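## Task

Take the clear plate out of work nest N2 and place it inside yellow waste bin W1, a bin that is loose rather than fixed to the bench. Apart from the bins, every other item on the bench must finish exactly where it began. The result only counts if it stays put without the robot holding it. W1 must stand upright on the bench at the end. Release the plate once it is wholly within W1, then move the gripper away.

## Robot and tools

Robot: one arm with a single two-finger gripper. The fingers project sideways from the wrist flange; with the flange pointing straight down they are level, and wrist roll rotates them about. In the gripper's own frame the fingers point along +x and close along y. The reported hand point sits between the finger pads, roughly 2 cm back from the tips.

Scene frame: origin on the table surface right under the arm base, +z up, +y to the left when facing along +x. Positions are in metres; orientations are quaternions written w, x, y, z. The base may be slightly tilted relative to the table, and at long reach the reported hand position can be somewhat off from the real one.

One row of numbers (used by both motion tools) is exactly 8 values: x, y, z, qw, qx, qy, qz, opening. x, y, z and the quaternion form an absolute pose in the scene frame (a place to go to, not an offset). Opening is a scale from -1 to 1: +1 means fully open (0.150 m between fingers), -1 means commanded shut (a 0.071 m gap still remains). Between the ends, the fingers are driven so that grip_measured matches the value sent.

execute_actions(actions): a list of actions run in sequence. Each action is a list of 1 to 15 rows, each row lasting one control step of 1/30 s; if fewer than 15 rows are given, the final row repeats to fill 15 steps. An empty list moves nothing and just returns state and images. Every row's target must lie within 0.6 m of the gripper's position at that action's start, measured along each gripper axis; if the first action breaks this relative to the latest reported state, or any action is malformed, the entire call is rejected and nothing moves. Repeat the intended quaternion in every row, since the reported one may have drifted.

move(target, speed, blocking): sends the gripper in a straight line toward one absolute pose (a single 8-number row). speed is the path's top speed in m/s, 0.002 to 0.5 (default 0.25); rotation is capped at twice that in rad/s. Path duration is 0.5 to 10 s; longer paths halt after 10 s before arriving. Rotation takes the shorter way. The opening is applied at the move's start. The path does not avoid obstacles, the hand can lag, wander, or overshoot speed (especially near full stretch). Faster contact hits harder, and aiming farther beyond a contact presses harder. The extra line "move:" reports the ending (done = resting near target; others include off_target, moving, held, fault), the limits that acted, and distance to target. limits=paced: the sent pose was clipped. limits=held: a safety check blocked some steps, after which the arm may lurch faster than speed. blocking=false returns after 0.5 s while motion continues; until a result shows it has ended, new moves and execute_actions are refused, so call wait or stop first.

wait(seconds): 0 to 10 s; the arm keeps its last command, and it returns early if a running move finishes. stop(): brakes a running move to rest (needs braking room, more at speed); fingers continue. zoom_image(camera, region): enlarges part of the latest image; camera is cam_head_left (896x504), cam_head_right (896x504) or cam_wrist (616x616); region is [x0, y0, x1, y1] in pixels from the top-left, at most 504 by 504. finished_scene(scene): give the current scene's number; it ends that scene irreversibly, reports success, and hands you the next task. The goal must already be met and remain so.

Control behaviour: each step, the commanded pose is limited to 70 mm and 16 degrees away from the measured pose, then damped inverse kinematics drives the joints, favouring position over orientation when both cannot be met. Distant targets may need several actions; after an action the arm goes at most one clipped step further. Joint targets change at no more than 3.14 rad/s, with 0.16 s to accelerate, and all joints are coordinated to arrive together. The elbow stops just shy of straight. Between calls the robot keeps holding its last command.

Result lines: state gives end_effector_position, end_effector_quat_wxyz and velocities. "Hand target" is the pose the controller currently aims at. "pose unreachable" means the clearance check (which treats any mount block or post under the base as arm) altered or blocked a command. Joint positions and velocities list waist, shoulder, upper arm roll, elbow, forearm roll, wrist pitch, wrist roll (rad, rad/s), then finger-pad gap (m, m/s). Ranges: waist -6.283..6.283, shoulder -2.059..2.094, upper arm roll -6.283..6.283, elbow -0.192..3.927, forearm roll -6.283..6.283, wrist pitch -1.693..3.142, wrist roll -6.283..6.283. grip_measured is the measured opening on the command scale, possibly offset by up to about 0.025 (constant within a scene).

Gripping: to keep hold, command an opening at least about 0.04 under grip_measured. Pad force tops out near 20 N each; snapping shut quickly can squeeze harder and sometimes pop the fingers open.

Hazards: if contact torque reaches a joint's load limit (N m: waist 45.5, shoulder 45.5, upper arm roll 27.3, elbow 27.3, forearm roll 27.3, wrist pitch 18.2, wrist roll 18.2; a carried object's weight adds), the arm halts, backs that joint off, freezes for 10 s and drops the rest of the call. Carrying load heats motors; a MOTOR HOT warning appears from 65 °C and at 80 °C an OVER-TEMPERATURE FAULT brakes the arm until it cools. Some heat persists into the next scene. An arm blocked by an object tends to keep pushing until given a new command. Loose objects may occasionally get a brief outside push. Never knock or set anything off the table, since that ends the scene. Avoid dropping the plate, slipping, slamming, hard hits or heavy shoves, and don't tip the loose bin W1. Quick, smooth motion with little motor effort is preferred.

Each tool is called after "Request:" as name(argument=value, ...) on one line, values as JSON.

## Session

Request:
execute_actions(actions=[])

Scene clock: 0.00 s.
end_effector_position=(+0.0668, -0.3766, +0.1430) grip_measured=+0.99 end_effector_quat_wxyz=(+0.716, +0.669, +0.137, -0.145) end_effector_velocity=(-0.000, -0.000, +0.000) end_effector_angular_velocity=(-0.001, -0.001, +0.000)
Joint positions: [-1.543  0.652 -0.205  1.425 -0.13   2.257 -1.39   0.15 ]
Joint velocities: [-0.001 -0.     0.001  0.001 -0.    -0.    -0.     0.   ]
Hand target: +0.067, -0.377, +0.143; +0.716, +0.669, +0.137, -0.145

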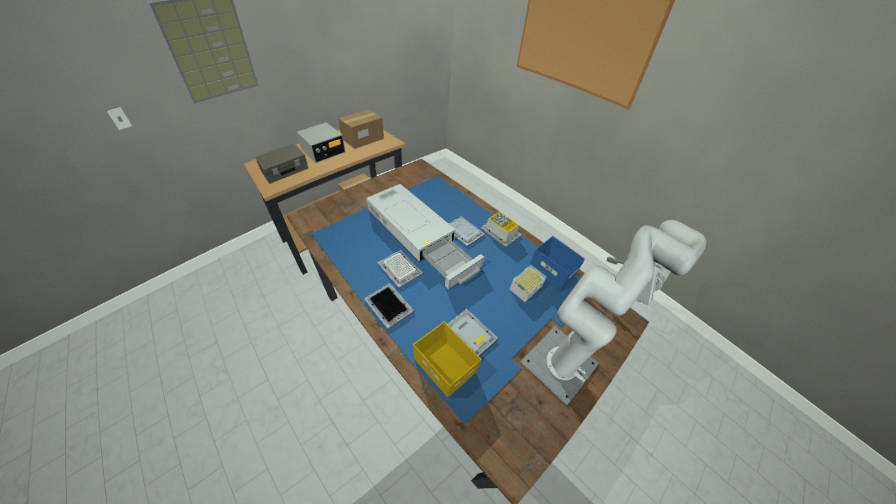

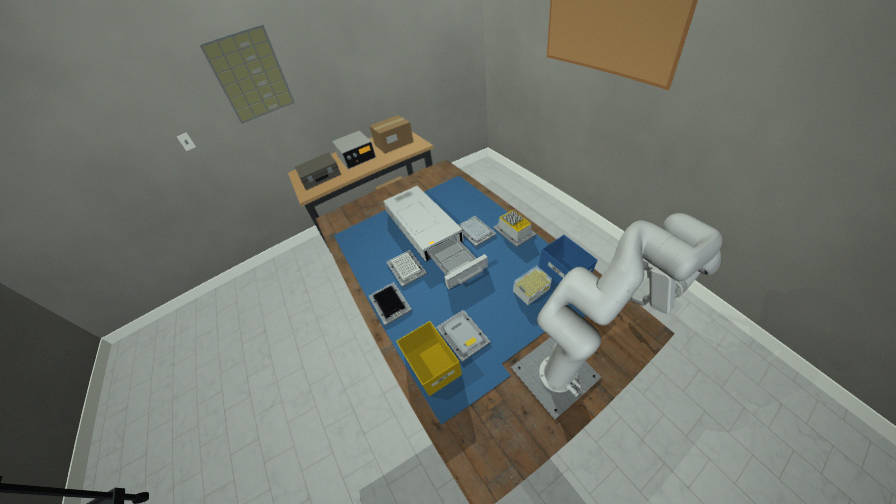

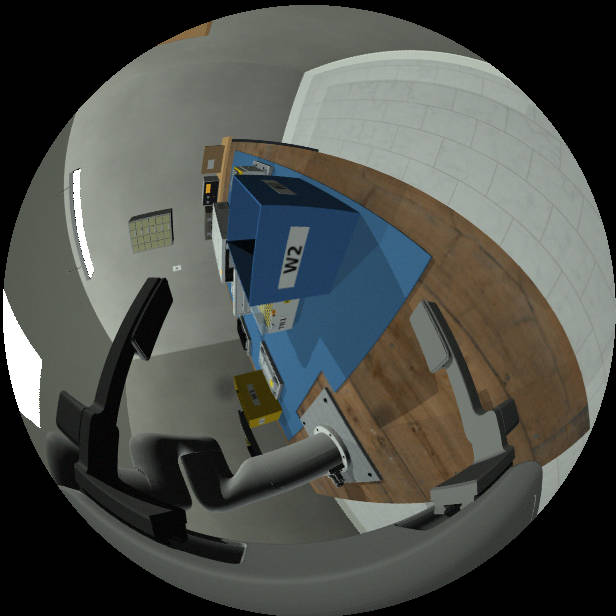

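Request:
zoom_image(camera="cam_head_left", region=[360, 180, 560, 340])

Request:
move(target=[0.10,-0.38,0.30,0.85,0.5,0.1,-0.1,1])

Request:
move(target=[0.62,-0.19,0.22,1,0,0,0,1], speed=0.35)

Region (360, 180, 560, 340) of cam_head_left's 896x504 image, scaled by 2.520, with more detail than that image has; it fills the top 403 rows of this view, and the rest is white.

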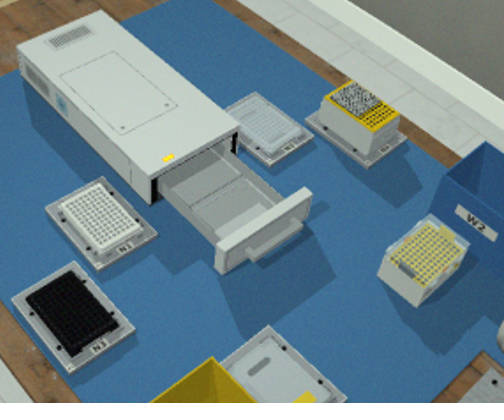

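Scene clock: 4.03 s.
end_effector_position=(+0.0998, -0.3794, +0.2990) grip_measured=+0.99 end_effector_quat_wxyz=(+0.853, +0.503, +0.101, -0.100) end_effector_velocity=(-0.000, -0.001, +0.003) end_effector_angular_velocity=(-0.010, +0.000, -0.000)
Joint positions: [-1.497  0.215 -0.172  1.357 -0.136  2.198 -1.444  0.15 ]
Joint velocities: [ 0.    -0.006 -0.001  0.005  0.     0.     0.     0.   ]
Hand target: +0.100, -0.380, +0.300; +0.853, +0.502, +0.101, -0.100
Off the commanded pose: 0.001 m, 0 deg.
move: done

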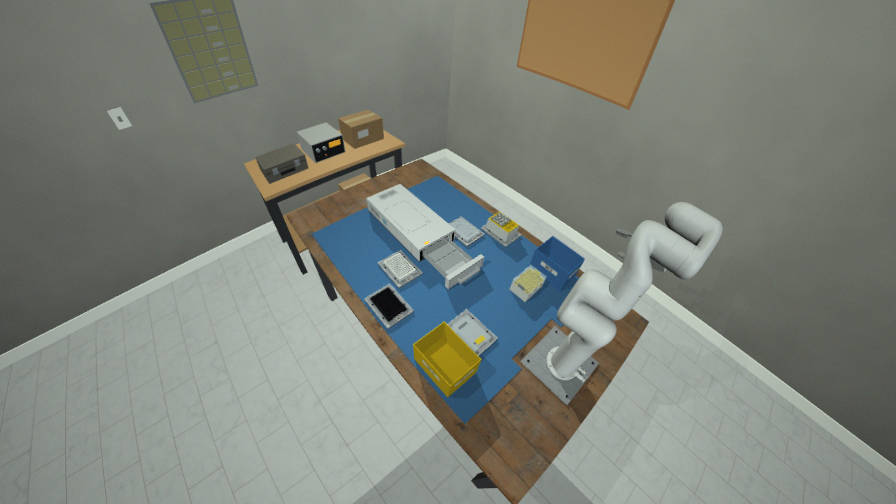

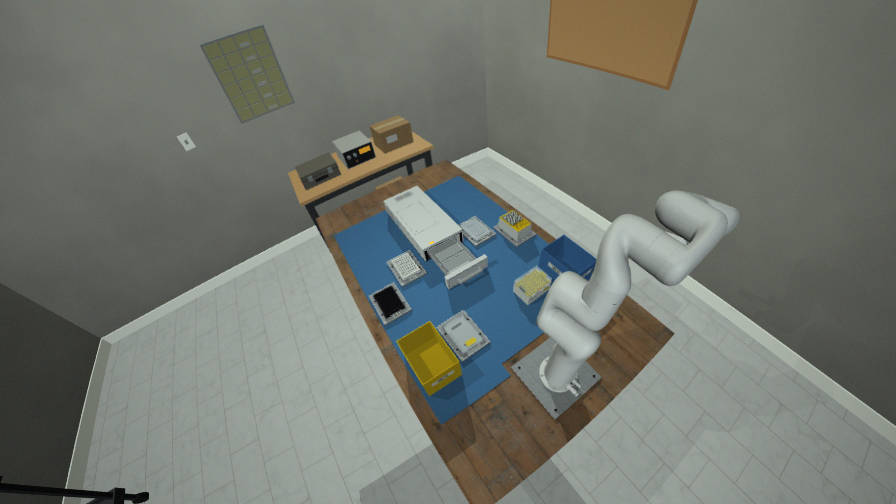

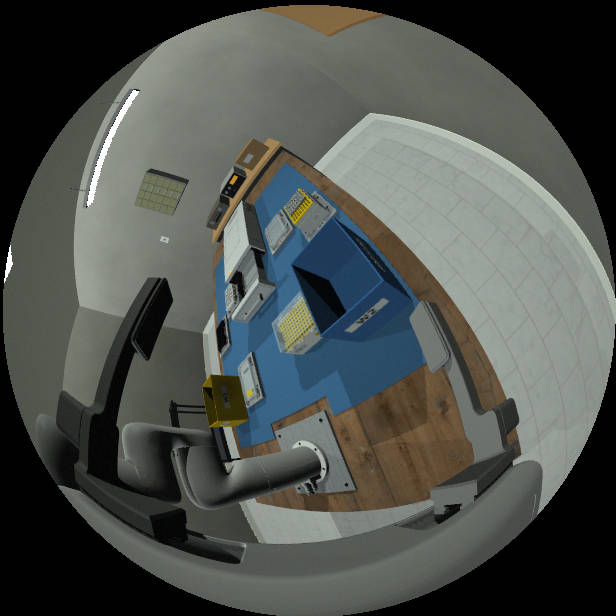

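Scene clock: 6.27 s.
end_effector_position=(+0.6190, -0.1910, +0.2189) grip_measured=+0.99 end_effector_quat_wxyz=(+1.000, -0.001, +0.003, +0.001) end_effector_velocity=(+0.002, +0.002, -0.001) end_effector_angular_velocity=(-0.001, +0.002, +0.004)
Joint positions: [-0.827  0.282  0.441  1.086 -0.179  0.833 -0.255  0.15 ]
Joint velocities: [ 0.004  0.006  0.001  0.004 -0.006  0.001  0.004  0.   ]
Hand target: +0.619, -0.191, +0.219; +1.000, -0.001, +0.003, +0.001
Off the commanded pose: 0.002 m, 0 deg.
move: done

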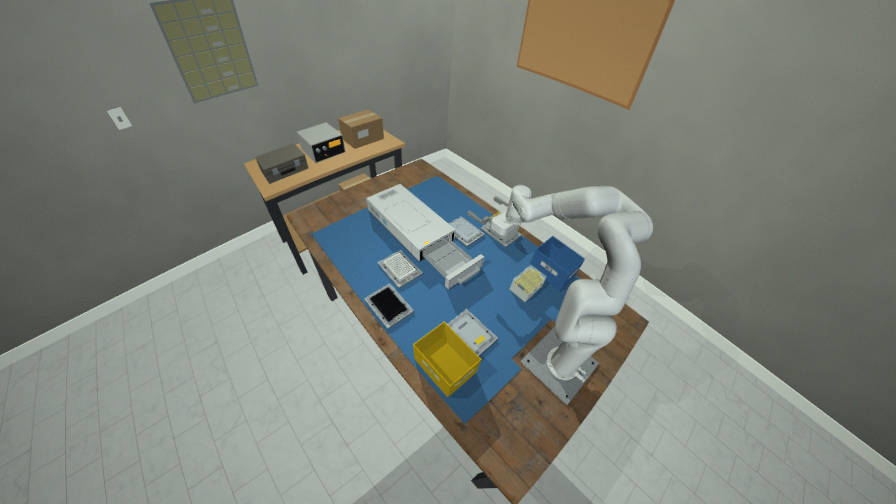

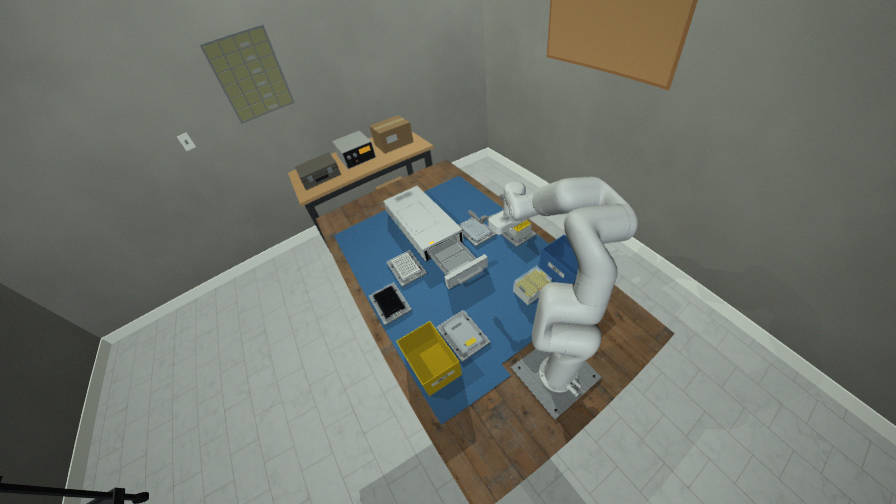

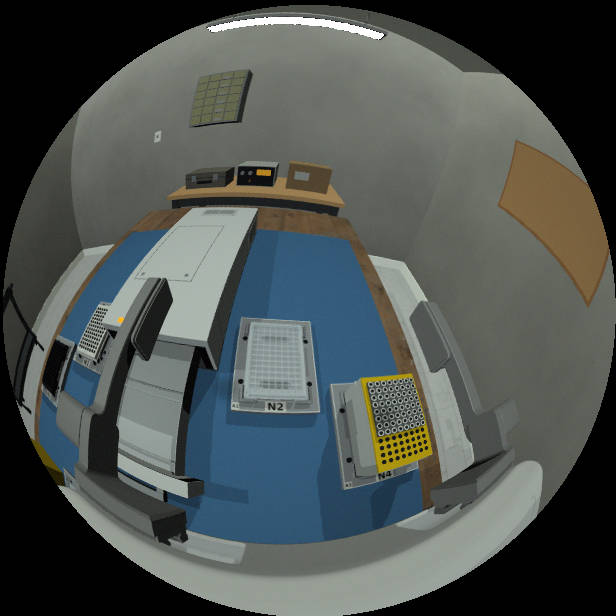

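Request:
move(target=[0.71,-0.183,0.11,1,0,0,0,-0.1], speed=0.2)

Request:
zoom_image(camera="cam_head_left", region=[420, 180, 560, 300])

Scene clock: 14.73 s.
end_effector_position=(+0.7101, -0.1835, +0.1108) grip_measured=-0.10 end_effector_quat_wxyz=(+1.000, -0.001, -0.000, -0.000) end_effector_velocity=(-0.001, +0.002, -0.006) end_effector_angular_velocity=(+0.005, +0.008, +0.002)
Joint positions: [-0.663  0.738  0.373  1.43  -0.38   0.755 -0.073  0.107]
Joint velocities: [ 0.003  0.008 -0.001  0.     0.001  0.001 -0.001  0.   ]
Hand target: +0.710, -0.183, +0.110; +1.000, -0.000, +0.000, +0.000
Off the commanded pose: 0.001 m, 0 deg.
move: done

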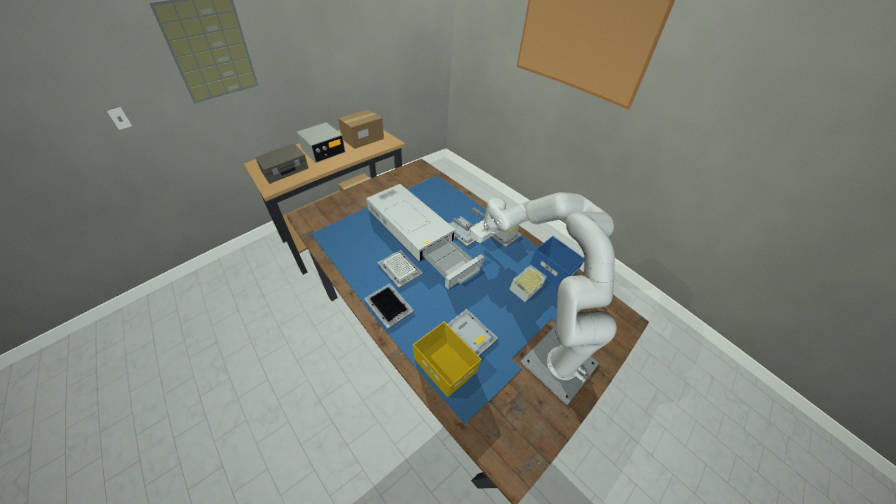

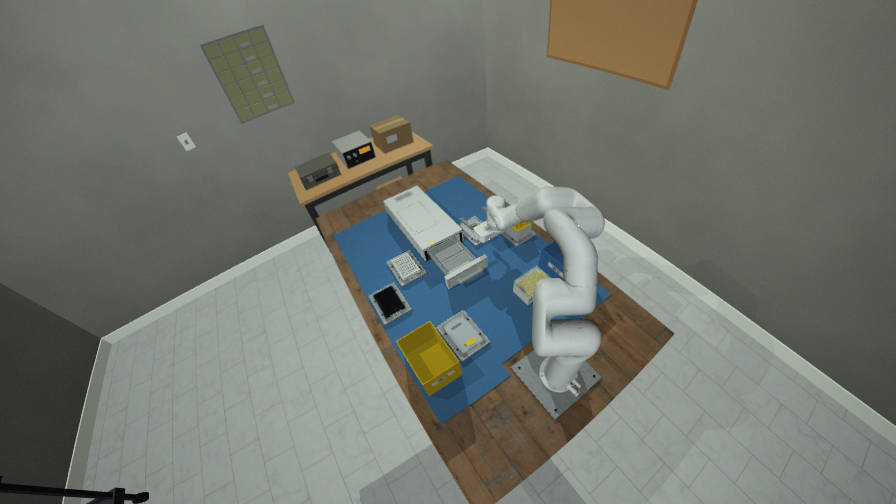

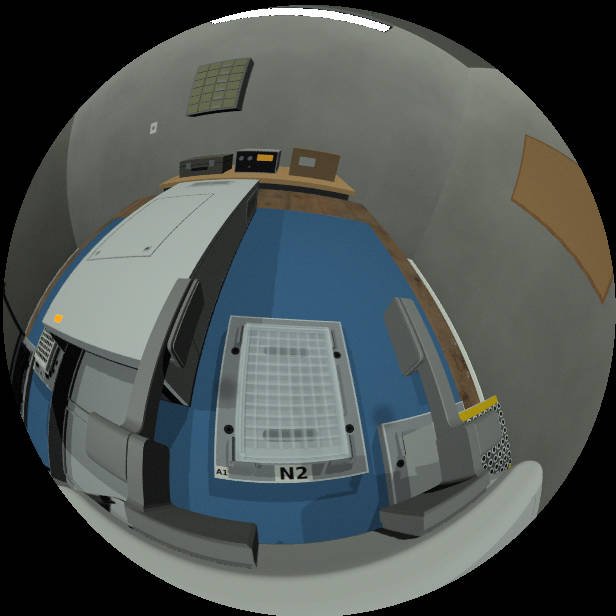

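Region (420, 180, 560, 300) of cam_head_left's 896x504 image, scaled by 3.600, with more detail than that image has; it fills the top 432 rows of this view, and the rest is white.

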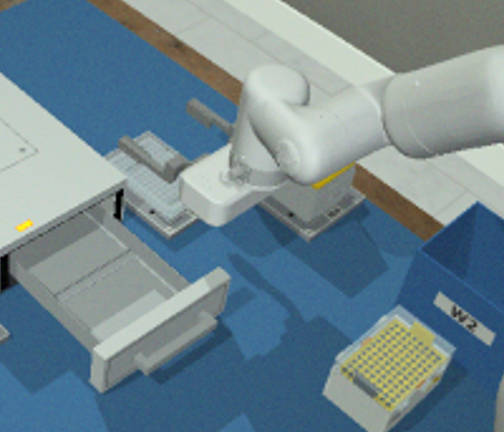

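Request:
move(target=[0.702,-0.183,0.06,1,0,0,0,-0.2], speed=0.06)

Request:
zoom_image(camera="cam_head_left", region=[430, 190, 540, 280])

Request:
zoom_image(camera="cam_head_right", region=[440, 190, 550, 280])

Scene clock: 20.30 s.
end_effector_position=(+0.7022, -0.1831, +0.0605) grip_measured=-0.20 end_effector_quat_wxyz=(+1.000, -0.000, -0.000, +0.000) end_effector_velocity=(+0.002, -0.000, +0.003) end_effector_angular_velocity=(-0.003, -0.007, +0.001)
Joint positions: [-0.646  0.825  0.335  1.417 -0.421  0.655 -0.048  0.103]
Joint velocities: [ 0.001 -0.001 -0.001  0.002 -0.001 -0.004 -0.001  0.   ]
Hand target: +0.702, -0.183, +0.060; +1.000, -0.000, +0.000, -0.000
Off the commanded pose: 0.001 m, 0 deg.
move: done

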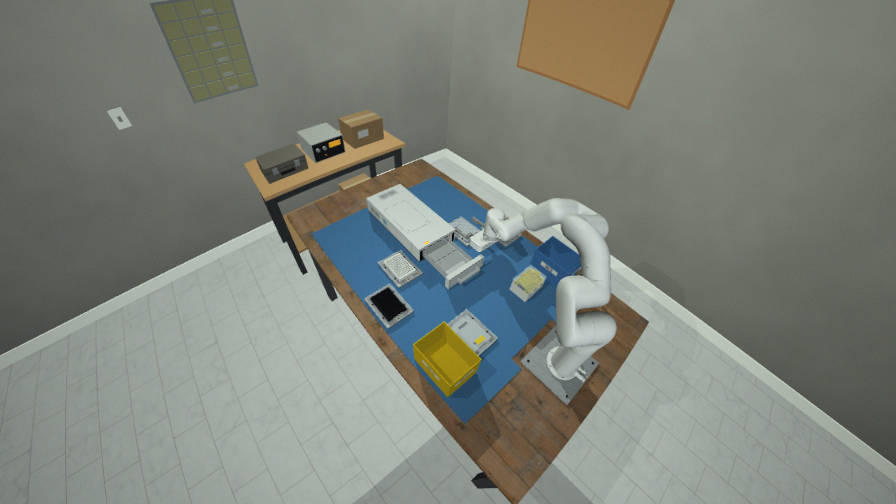

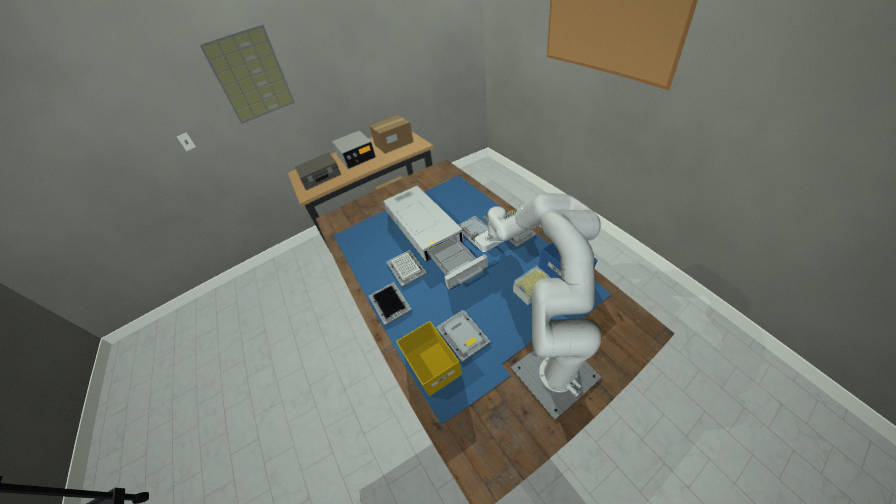

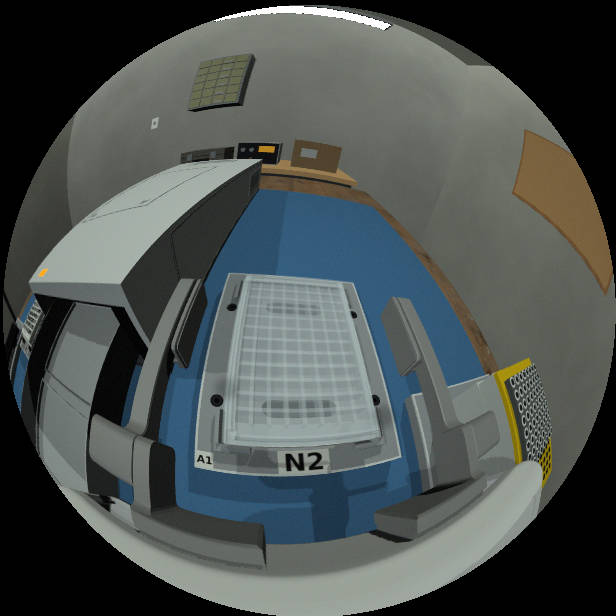

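Region (430, 190, 540, 280) of cam_head_left's 896x504 image, scaled by 4.582, with more detail than that image has; it fills the top 412 rows of this view, and the rest is white.

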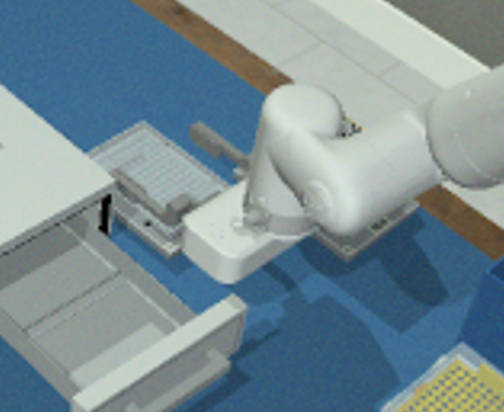

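Region (440, 190, 550, 280) of cam_head_right's 896x504 image, scaled by 4.582, with more detail than that image has; it fills the top 412 rows of this view, and the rest is white.

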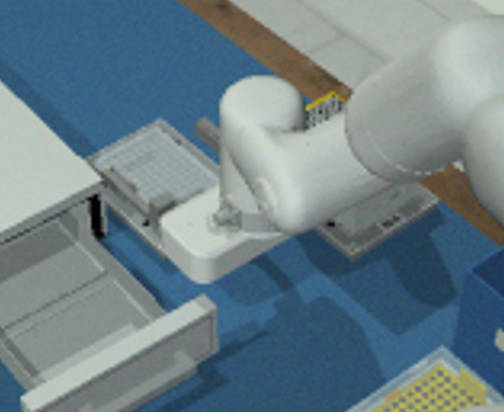

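Request:
move(target=[0.702,-0.184,0.034,1,0,0,0,-0.25], speed=0.03)

Request:
zoom_image(camera="cam_head_left", region=[430, 190, 540, 280])

Scene clock: 26.60 s.
end_effector_position=(+0.7021, -0.1840, +0.0342) grip_measured=-0.25 end_effector_quat_wxyz=(+1.000, -0.000, -0.000, +0.000) end_effector_velocity=(+0.002, -0.001, +0.003) end_effector_angular_velocity=(-0.003, -0.006, -0.000)
Joint positions: [-0.632  0.885  0.313  1.44  -0.439  0.617 -0.039  0.101]
Joint velocities: [ 0.    -0.001 -0.     0.004 -0.001 -0.002 -0.    -0.   ]
Hand target: +0.702, -0.184, +0.034; +1.000, -0.000, -0.000, +0.000
Off the commanded pose: 0.000 m, 0 deg.
move: done

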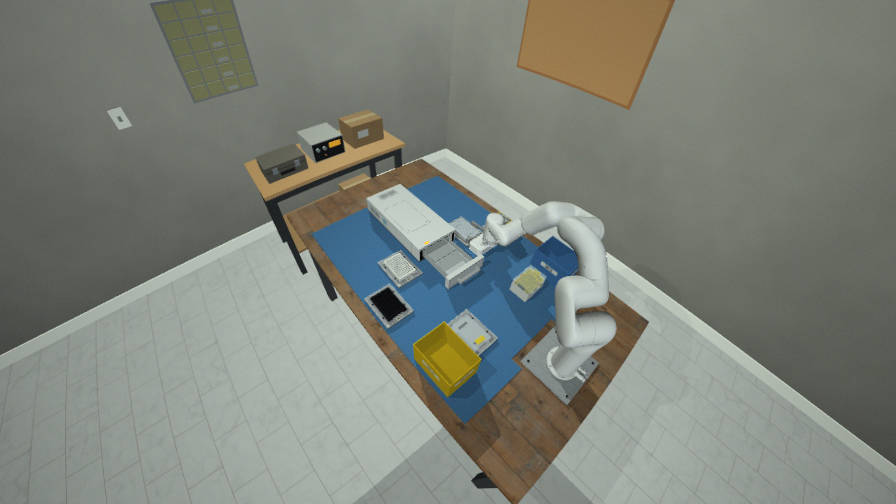

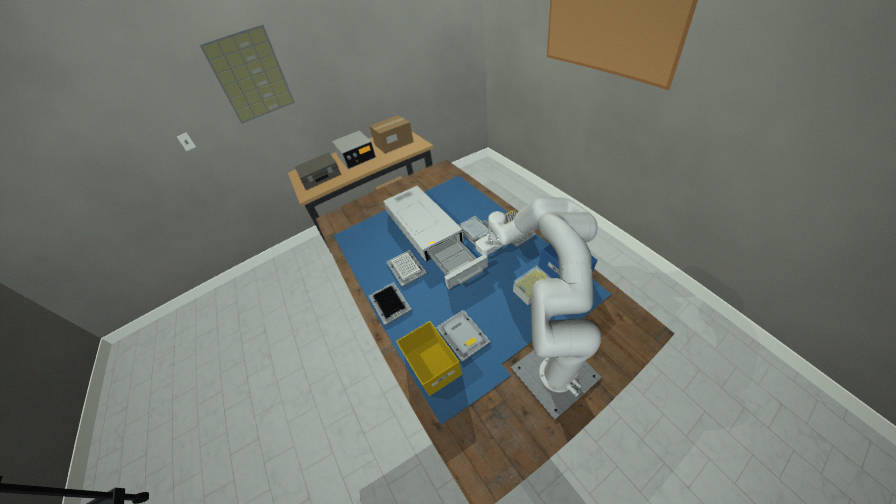

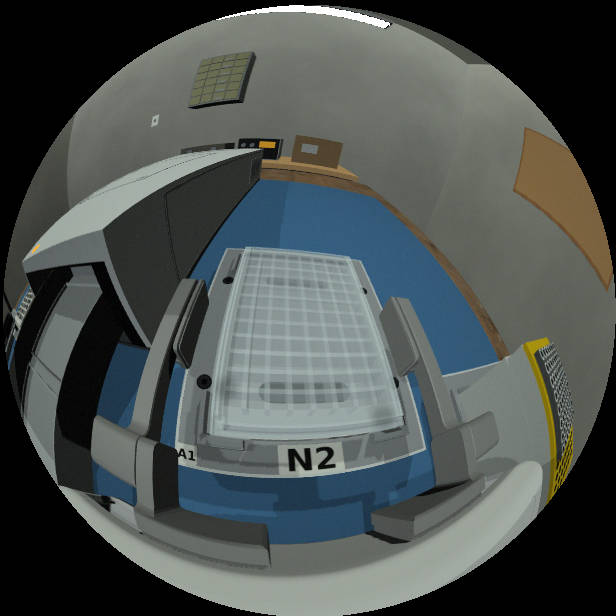

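Region (430, 190, 540, 280) of cam_head_left's 896x504 image, scaled by 4.582, with more detail than that image has; it fills the top 412 rows of this view, and the rest is white.

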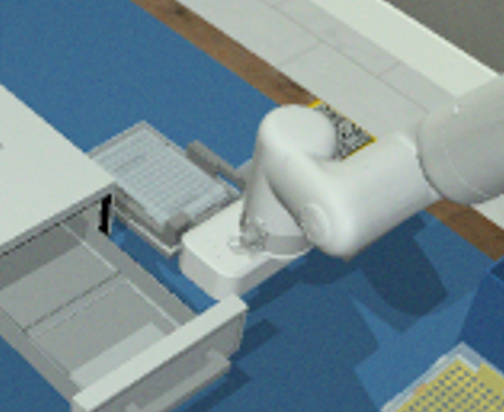

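Request:
execute_actions(actions=[[[0.702,-0.185,0.033,1,0,0,0,-0.25],[0.702,-0.185,0.032,1,0,0,0,-0.25],[0.702,-0.185,0.031,1,0,0,0,-0.25],[0.702,-0.185,0.030,1,0,0,0,-0.25],[0.702,-0.185,0.029,1,0,0,0,-0.25],[0.702,-0.185,0.028,1,0,0,0,-0.25],[0.702,-0.185,0.027,1,0,0,0,-0.25],[0.702,-0.185,0.0265,1,0,0,0,-0.25]],[[0.702,-0.185,0.0265,1,0,0,0,-0.35],[0.702,-0.185,0.0265,1,0,0,0,-0.4],[0.702,-0.185,0.0265,1,0,0,0,-0.45],[0.702,-0.185,0.0265,1,0,0,0,-0.5],[0.702,-0.185,0.0265,1,0,0,0,-0.53]]])

Request:
zoom_image(camera="cam_wrist", region=[120, 200, 500, 520])

Scene clock: 33.70 s.
end_effector_position=(+0.7021, -0.1853, +0.0268) grip_measured=-0.53 end_effector_quat_wxyz=(+1.000, -0.000, -0.000, -0.000) end_effector_velocity=(+0.001, +0.002, +0.000) end_effector_angular_velocity=(+0.001, -0.001, +0.001)
Joint positions: [-0.629  0.904  0.307  1.45  -0.444  0.607 -0.038  0.09 ]
Joint velocities: [ 0.001  0.     0.002  0.     0.    -0.     0.     0.   ]
Hand target: +0.702, -0.185, +0.027; +1.000, +0.000, -0.000, +0.000
Off the commanded pose: 0.000 m, 0 deg.

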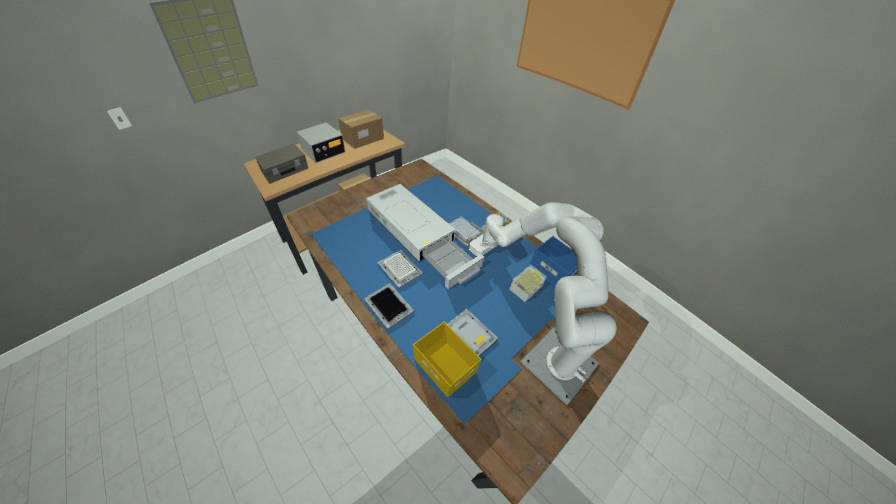

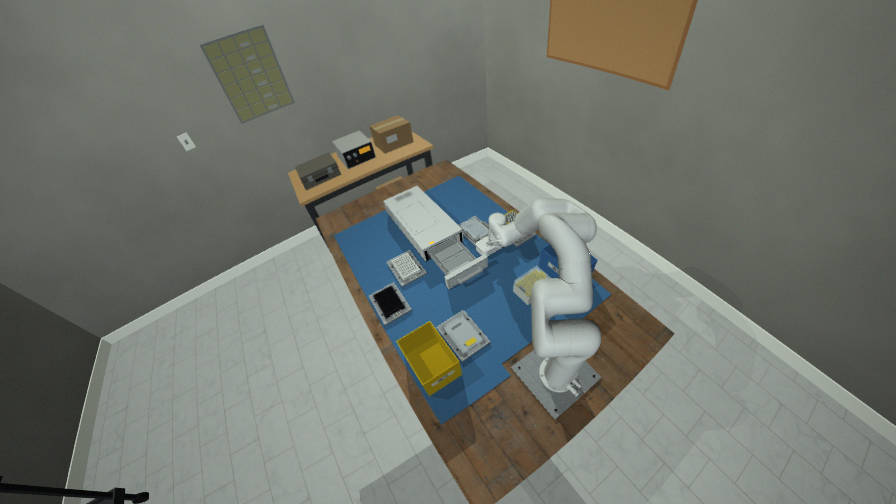

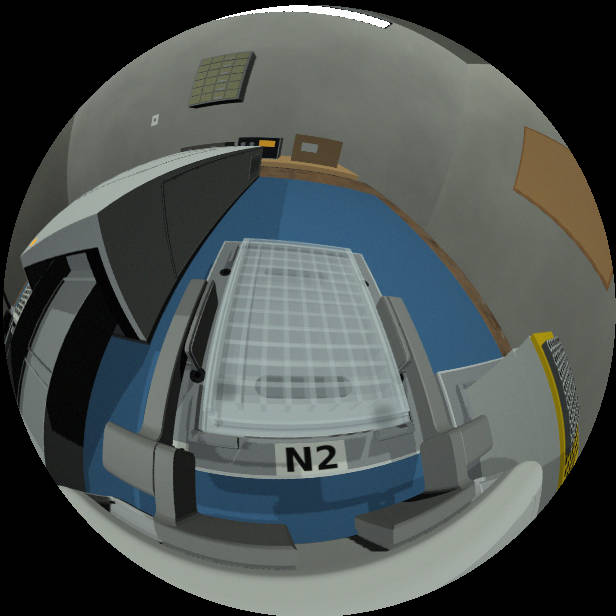

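Region (120, 200, 500, 520) of cam_wrist's 616x616 image, scaled by 1.326, with more detail than that image has; it fills the top 424 rows of this view, and the rest is white.

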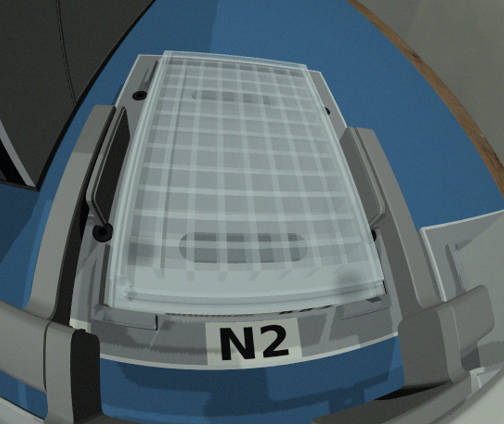

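Plate slightly right; shift 2 mm and close.

Request:
execute_actions(actions=[[[0.702,-0.186,0.0265,1,0,0,0,-0.53],[0.702,-0.187,0.0265,1,0,0,0,-0.53],[0.702,-0.187,0.0265,1,0,0,0,-0.53],[0.702,-0.187,0.0265,1,0,0,0,-0.53],[0.702,-0.187,0.0265,1,0,0,0,-0.55],[0.702,-0.187,0.0265,1,0,0,0,-0.57],[0.702,-0.187,0.0265,1,0,0,0,-0.59],[0.702,-0.187,0.0265,1,0,0,0,-0.61],[0.702,-0.187,0.0265,1,0,0,0,-0.63],[0.702,-0.187,0.0265,1,0,0,0,-0.65],[0.702,-0.187,0.0265,1,0,0,0,-0.67],[0.702,-0.187,0.0265,1,0,0,0,-0.7],[0.702,-0.187,0.0265,1,0,0,0,-0.73],[0.702,-0.187,0.0265,1,0,0,0,-0.76]],[[0.702,-0.187,0.0265,1,0,0,0,-0.76]]])

Request:
move(target=[0.702,-0.187,0.075,1,0,0,0,-0.76], speed=0.06)

Scene clock: 40.07 s.
end_effector_position=(+0.7020, -0.1869, +0.0265) grip_measured=-0.64 end_effector_quat_wxyz=(+1.000, +0.000, -0.000, +0.000) end_effector_velocity=(+0.001, +0.000, +0.001) end_effector_angular_velocity=(-0.000, -0.001, +0.001)
Joint positions: [-0.632  0.906  0.307  1.453 -0.444  0.608 -0.042  0.085]
Joint velocities: [ 0.001 -0.     0.     0.001 -0.     0.     0.    -0.   ]
Hand target: +0.702, -0.187, +0.027; +1.000, +0.000, +0.000, -0.000
Off the commanded pose: 0.000 m, 0 deg.

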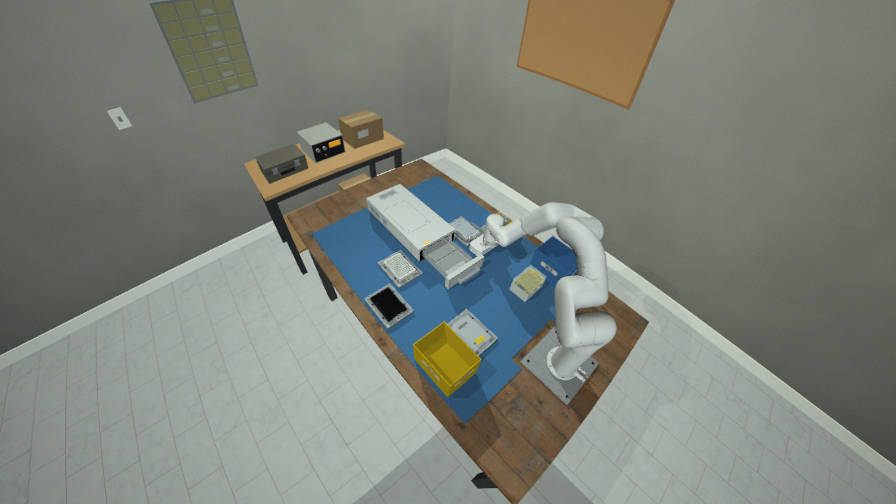

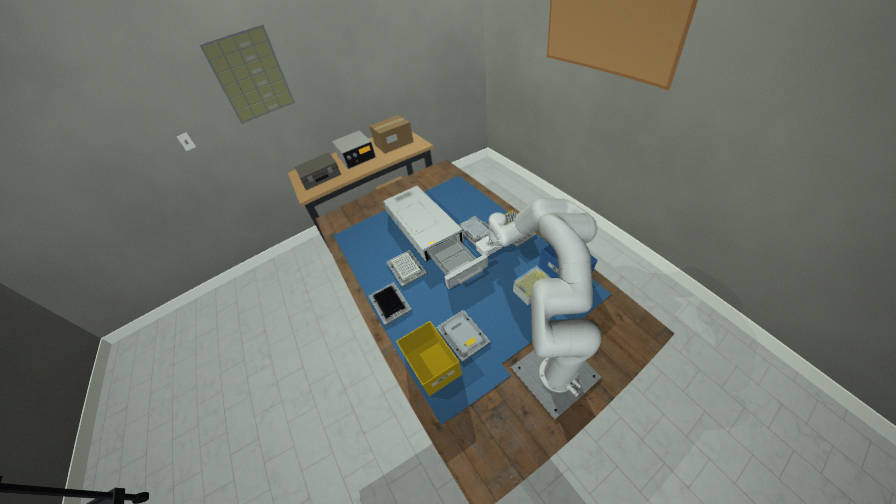

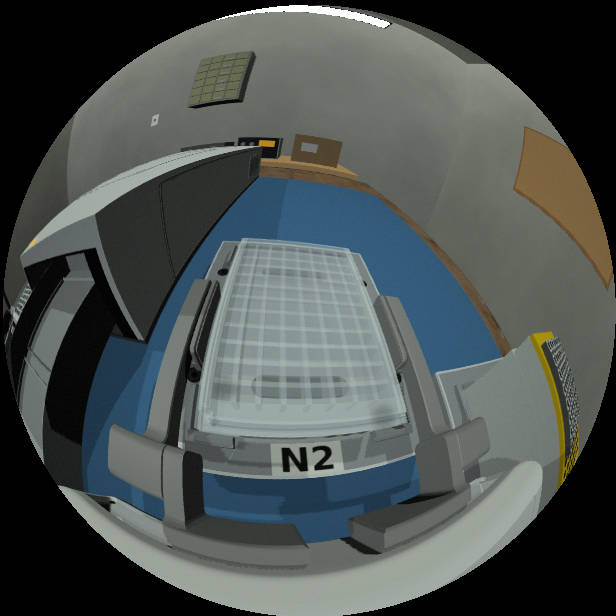

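Scene clock: 41.17 s.
end_effector_position=(+0.7018, -0.1869, +0.0744) grip_measured=-0.65 end_effector_quat_wxyz=(+1.000, +0.000, +0.000, +0.000) end_effector_velocity=(-0.002, +0.002, -0.003) end_effector_angular_velocity=(+0.004, +0.009, +0.003)
Joint positions: [-0.66   0.795  0.346  1.412 -0.408  0.681 -0.063  0.085]
Joint velocities: [-0.001  0.001  0.003 -0.005  0.     0.004 -0.001  0.   ]
Hand target: +0.702, -0.187, +0.075; +1.000, +0.000, +0.000, -0.000
Off the commanded pose: 0.001 m, 0 deg.
move: done

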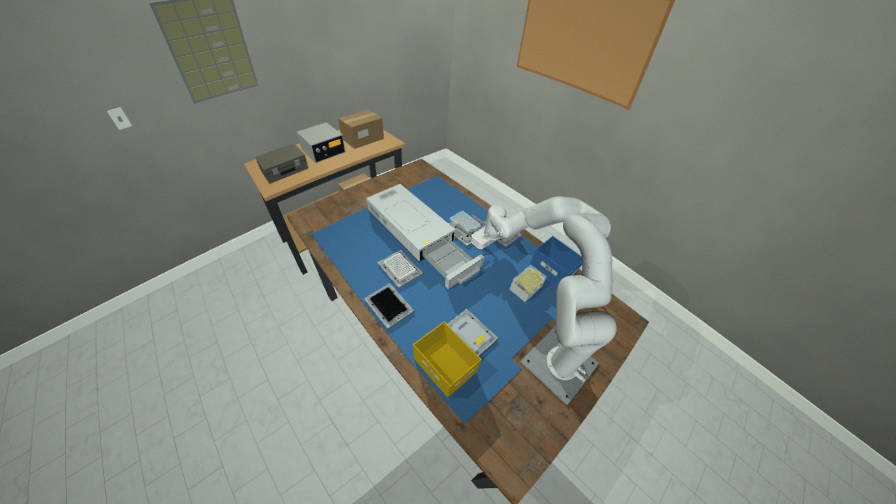

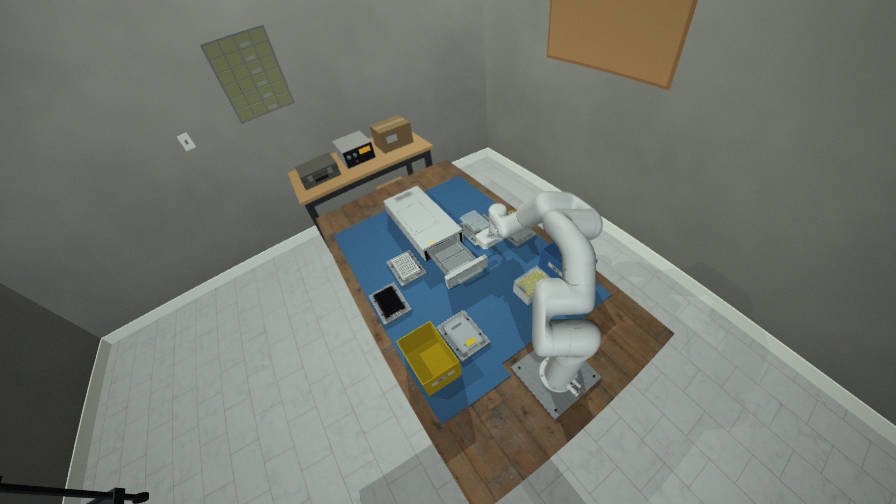

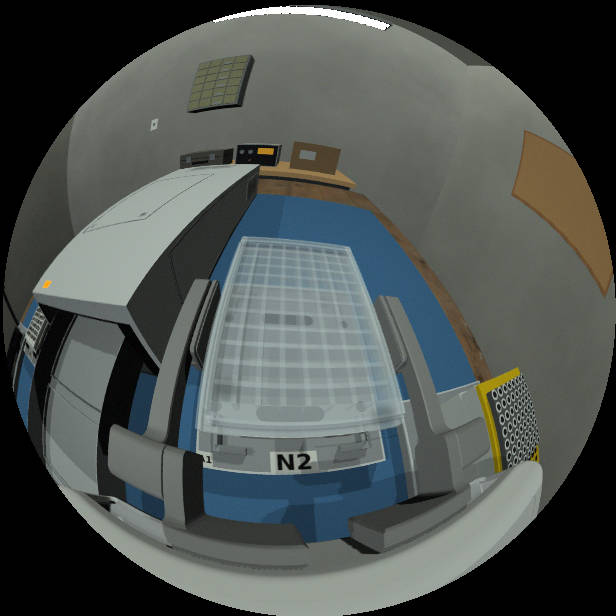

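Request:
move(target=[0.68,-0.17,0.19,1,0,0,0,-0.76], speed=0.25)

Request:
move(target=[0.29,0.32,0.26,0.612,-0.354,0.354,0.612,-0.76], speed=0.35)

Scene clock: 45.30 s.
end_effector_position=(+0.6798, -0.1699, +0.1890) grip_measured=-0.65 end_effector_quat_wxyz=(+1.000, +0.000, +0.001, -0.000) end_effector_velocity=(+0.003, +0.004, +0.008) end_effector_angular_velocity=(-0.003, -0.012, +0.006)
Joint positions: [-0.722  0.495  0.435  1.284 -0.283  0.843 -0.117  0.085]
Joint velocities: [ 0.002 -0.008  0.005  0.004  0.002 -0.    -0.001  0.   ]
Hand target: +0.680, -0.170, +0.190; +1.000, +0.000, -0.000, -0.000
Off the commanded pose: 0.001 m, 0 deg.
move: done

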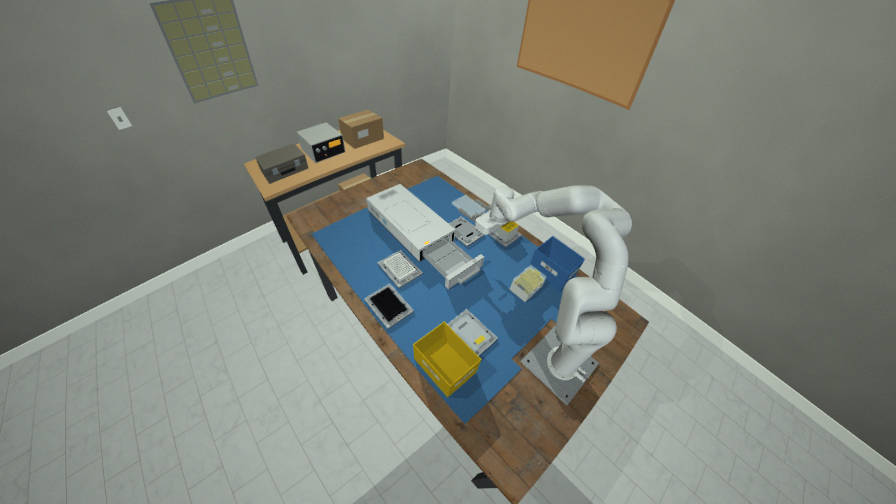

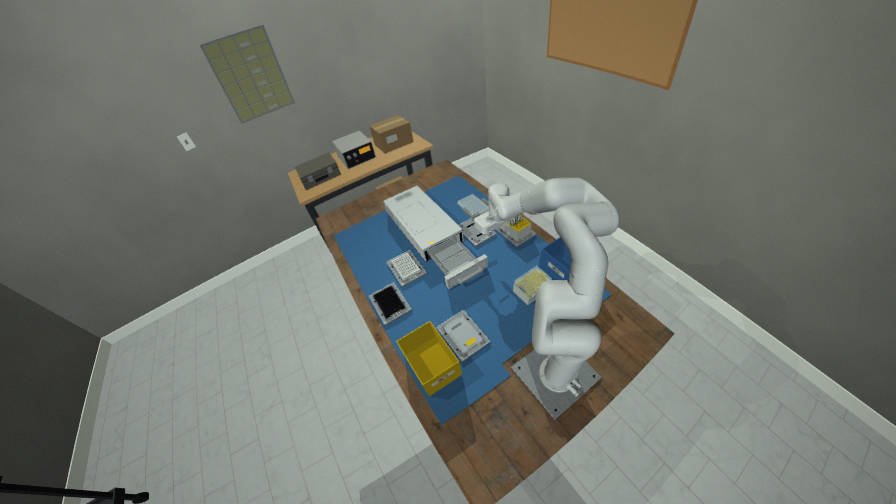

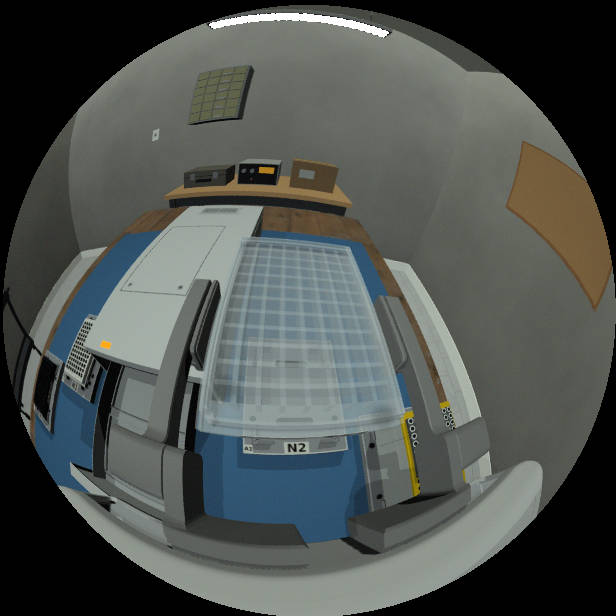

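Scene clock: 48.47 s.
end_effector_position=(+0.2902, +0.3184, +0.2606) grip_measured=-0.65 end_effector_quat_wxyz=(+0.613, -0.355, +0.356, +0.610) end_effector_velocity=(-0.001, +0.002, +0.001) end_effector_angular_velocity=(-0.005, -0.000, +0.003)
Joint positions: [-0.127  0.188  1.151  1.303 -0.68   2.182 -0.535  0.085]
Joint velocities: [ 0.013  0.01  -0.001  0.009 -0.005  0.013  0.006  0.   ]
Hand target: +0.290, +0.319, +0.261; +0.612, -0.355, +0.356, +0.611
Off the commanded pose: 0.002 m, 0 deg.
move: done

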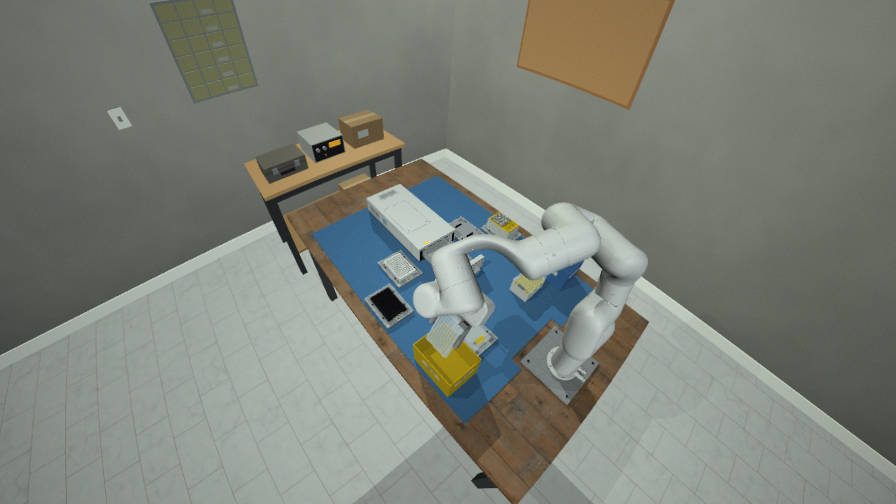

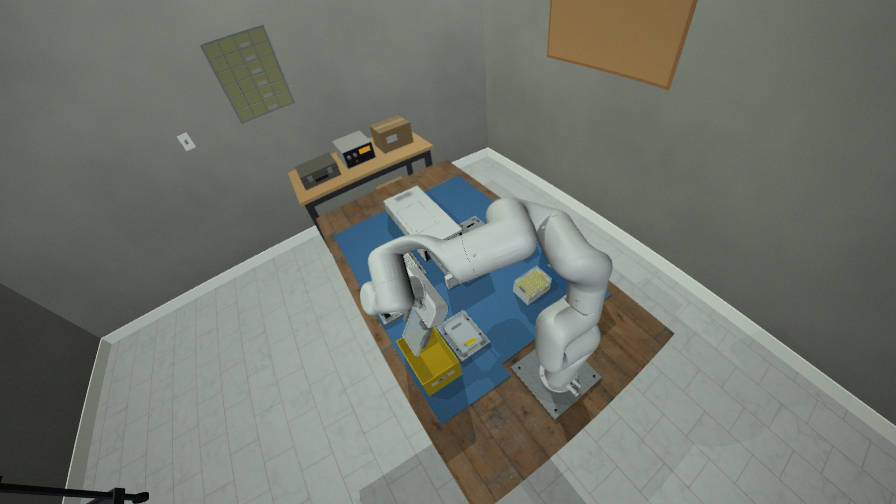

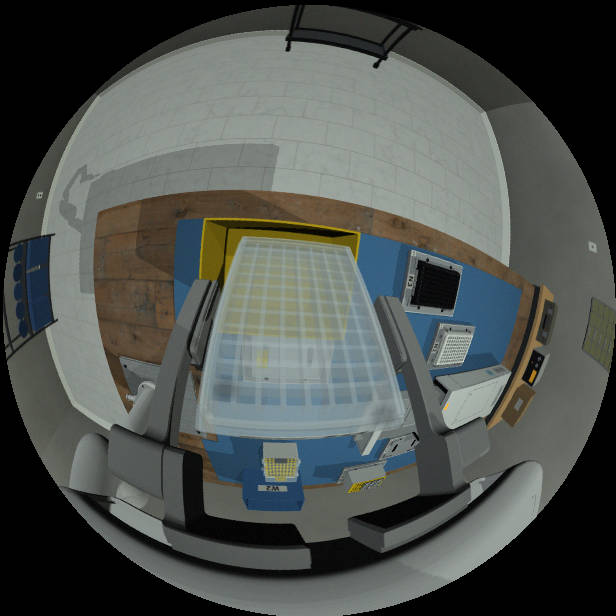

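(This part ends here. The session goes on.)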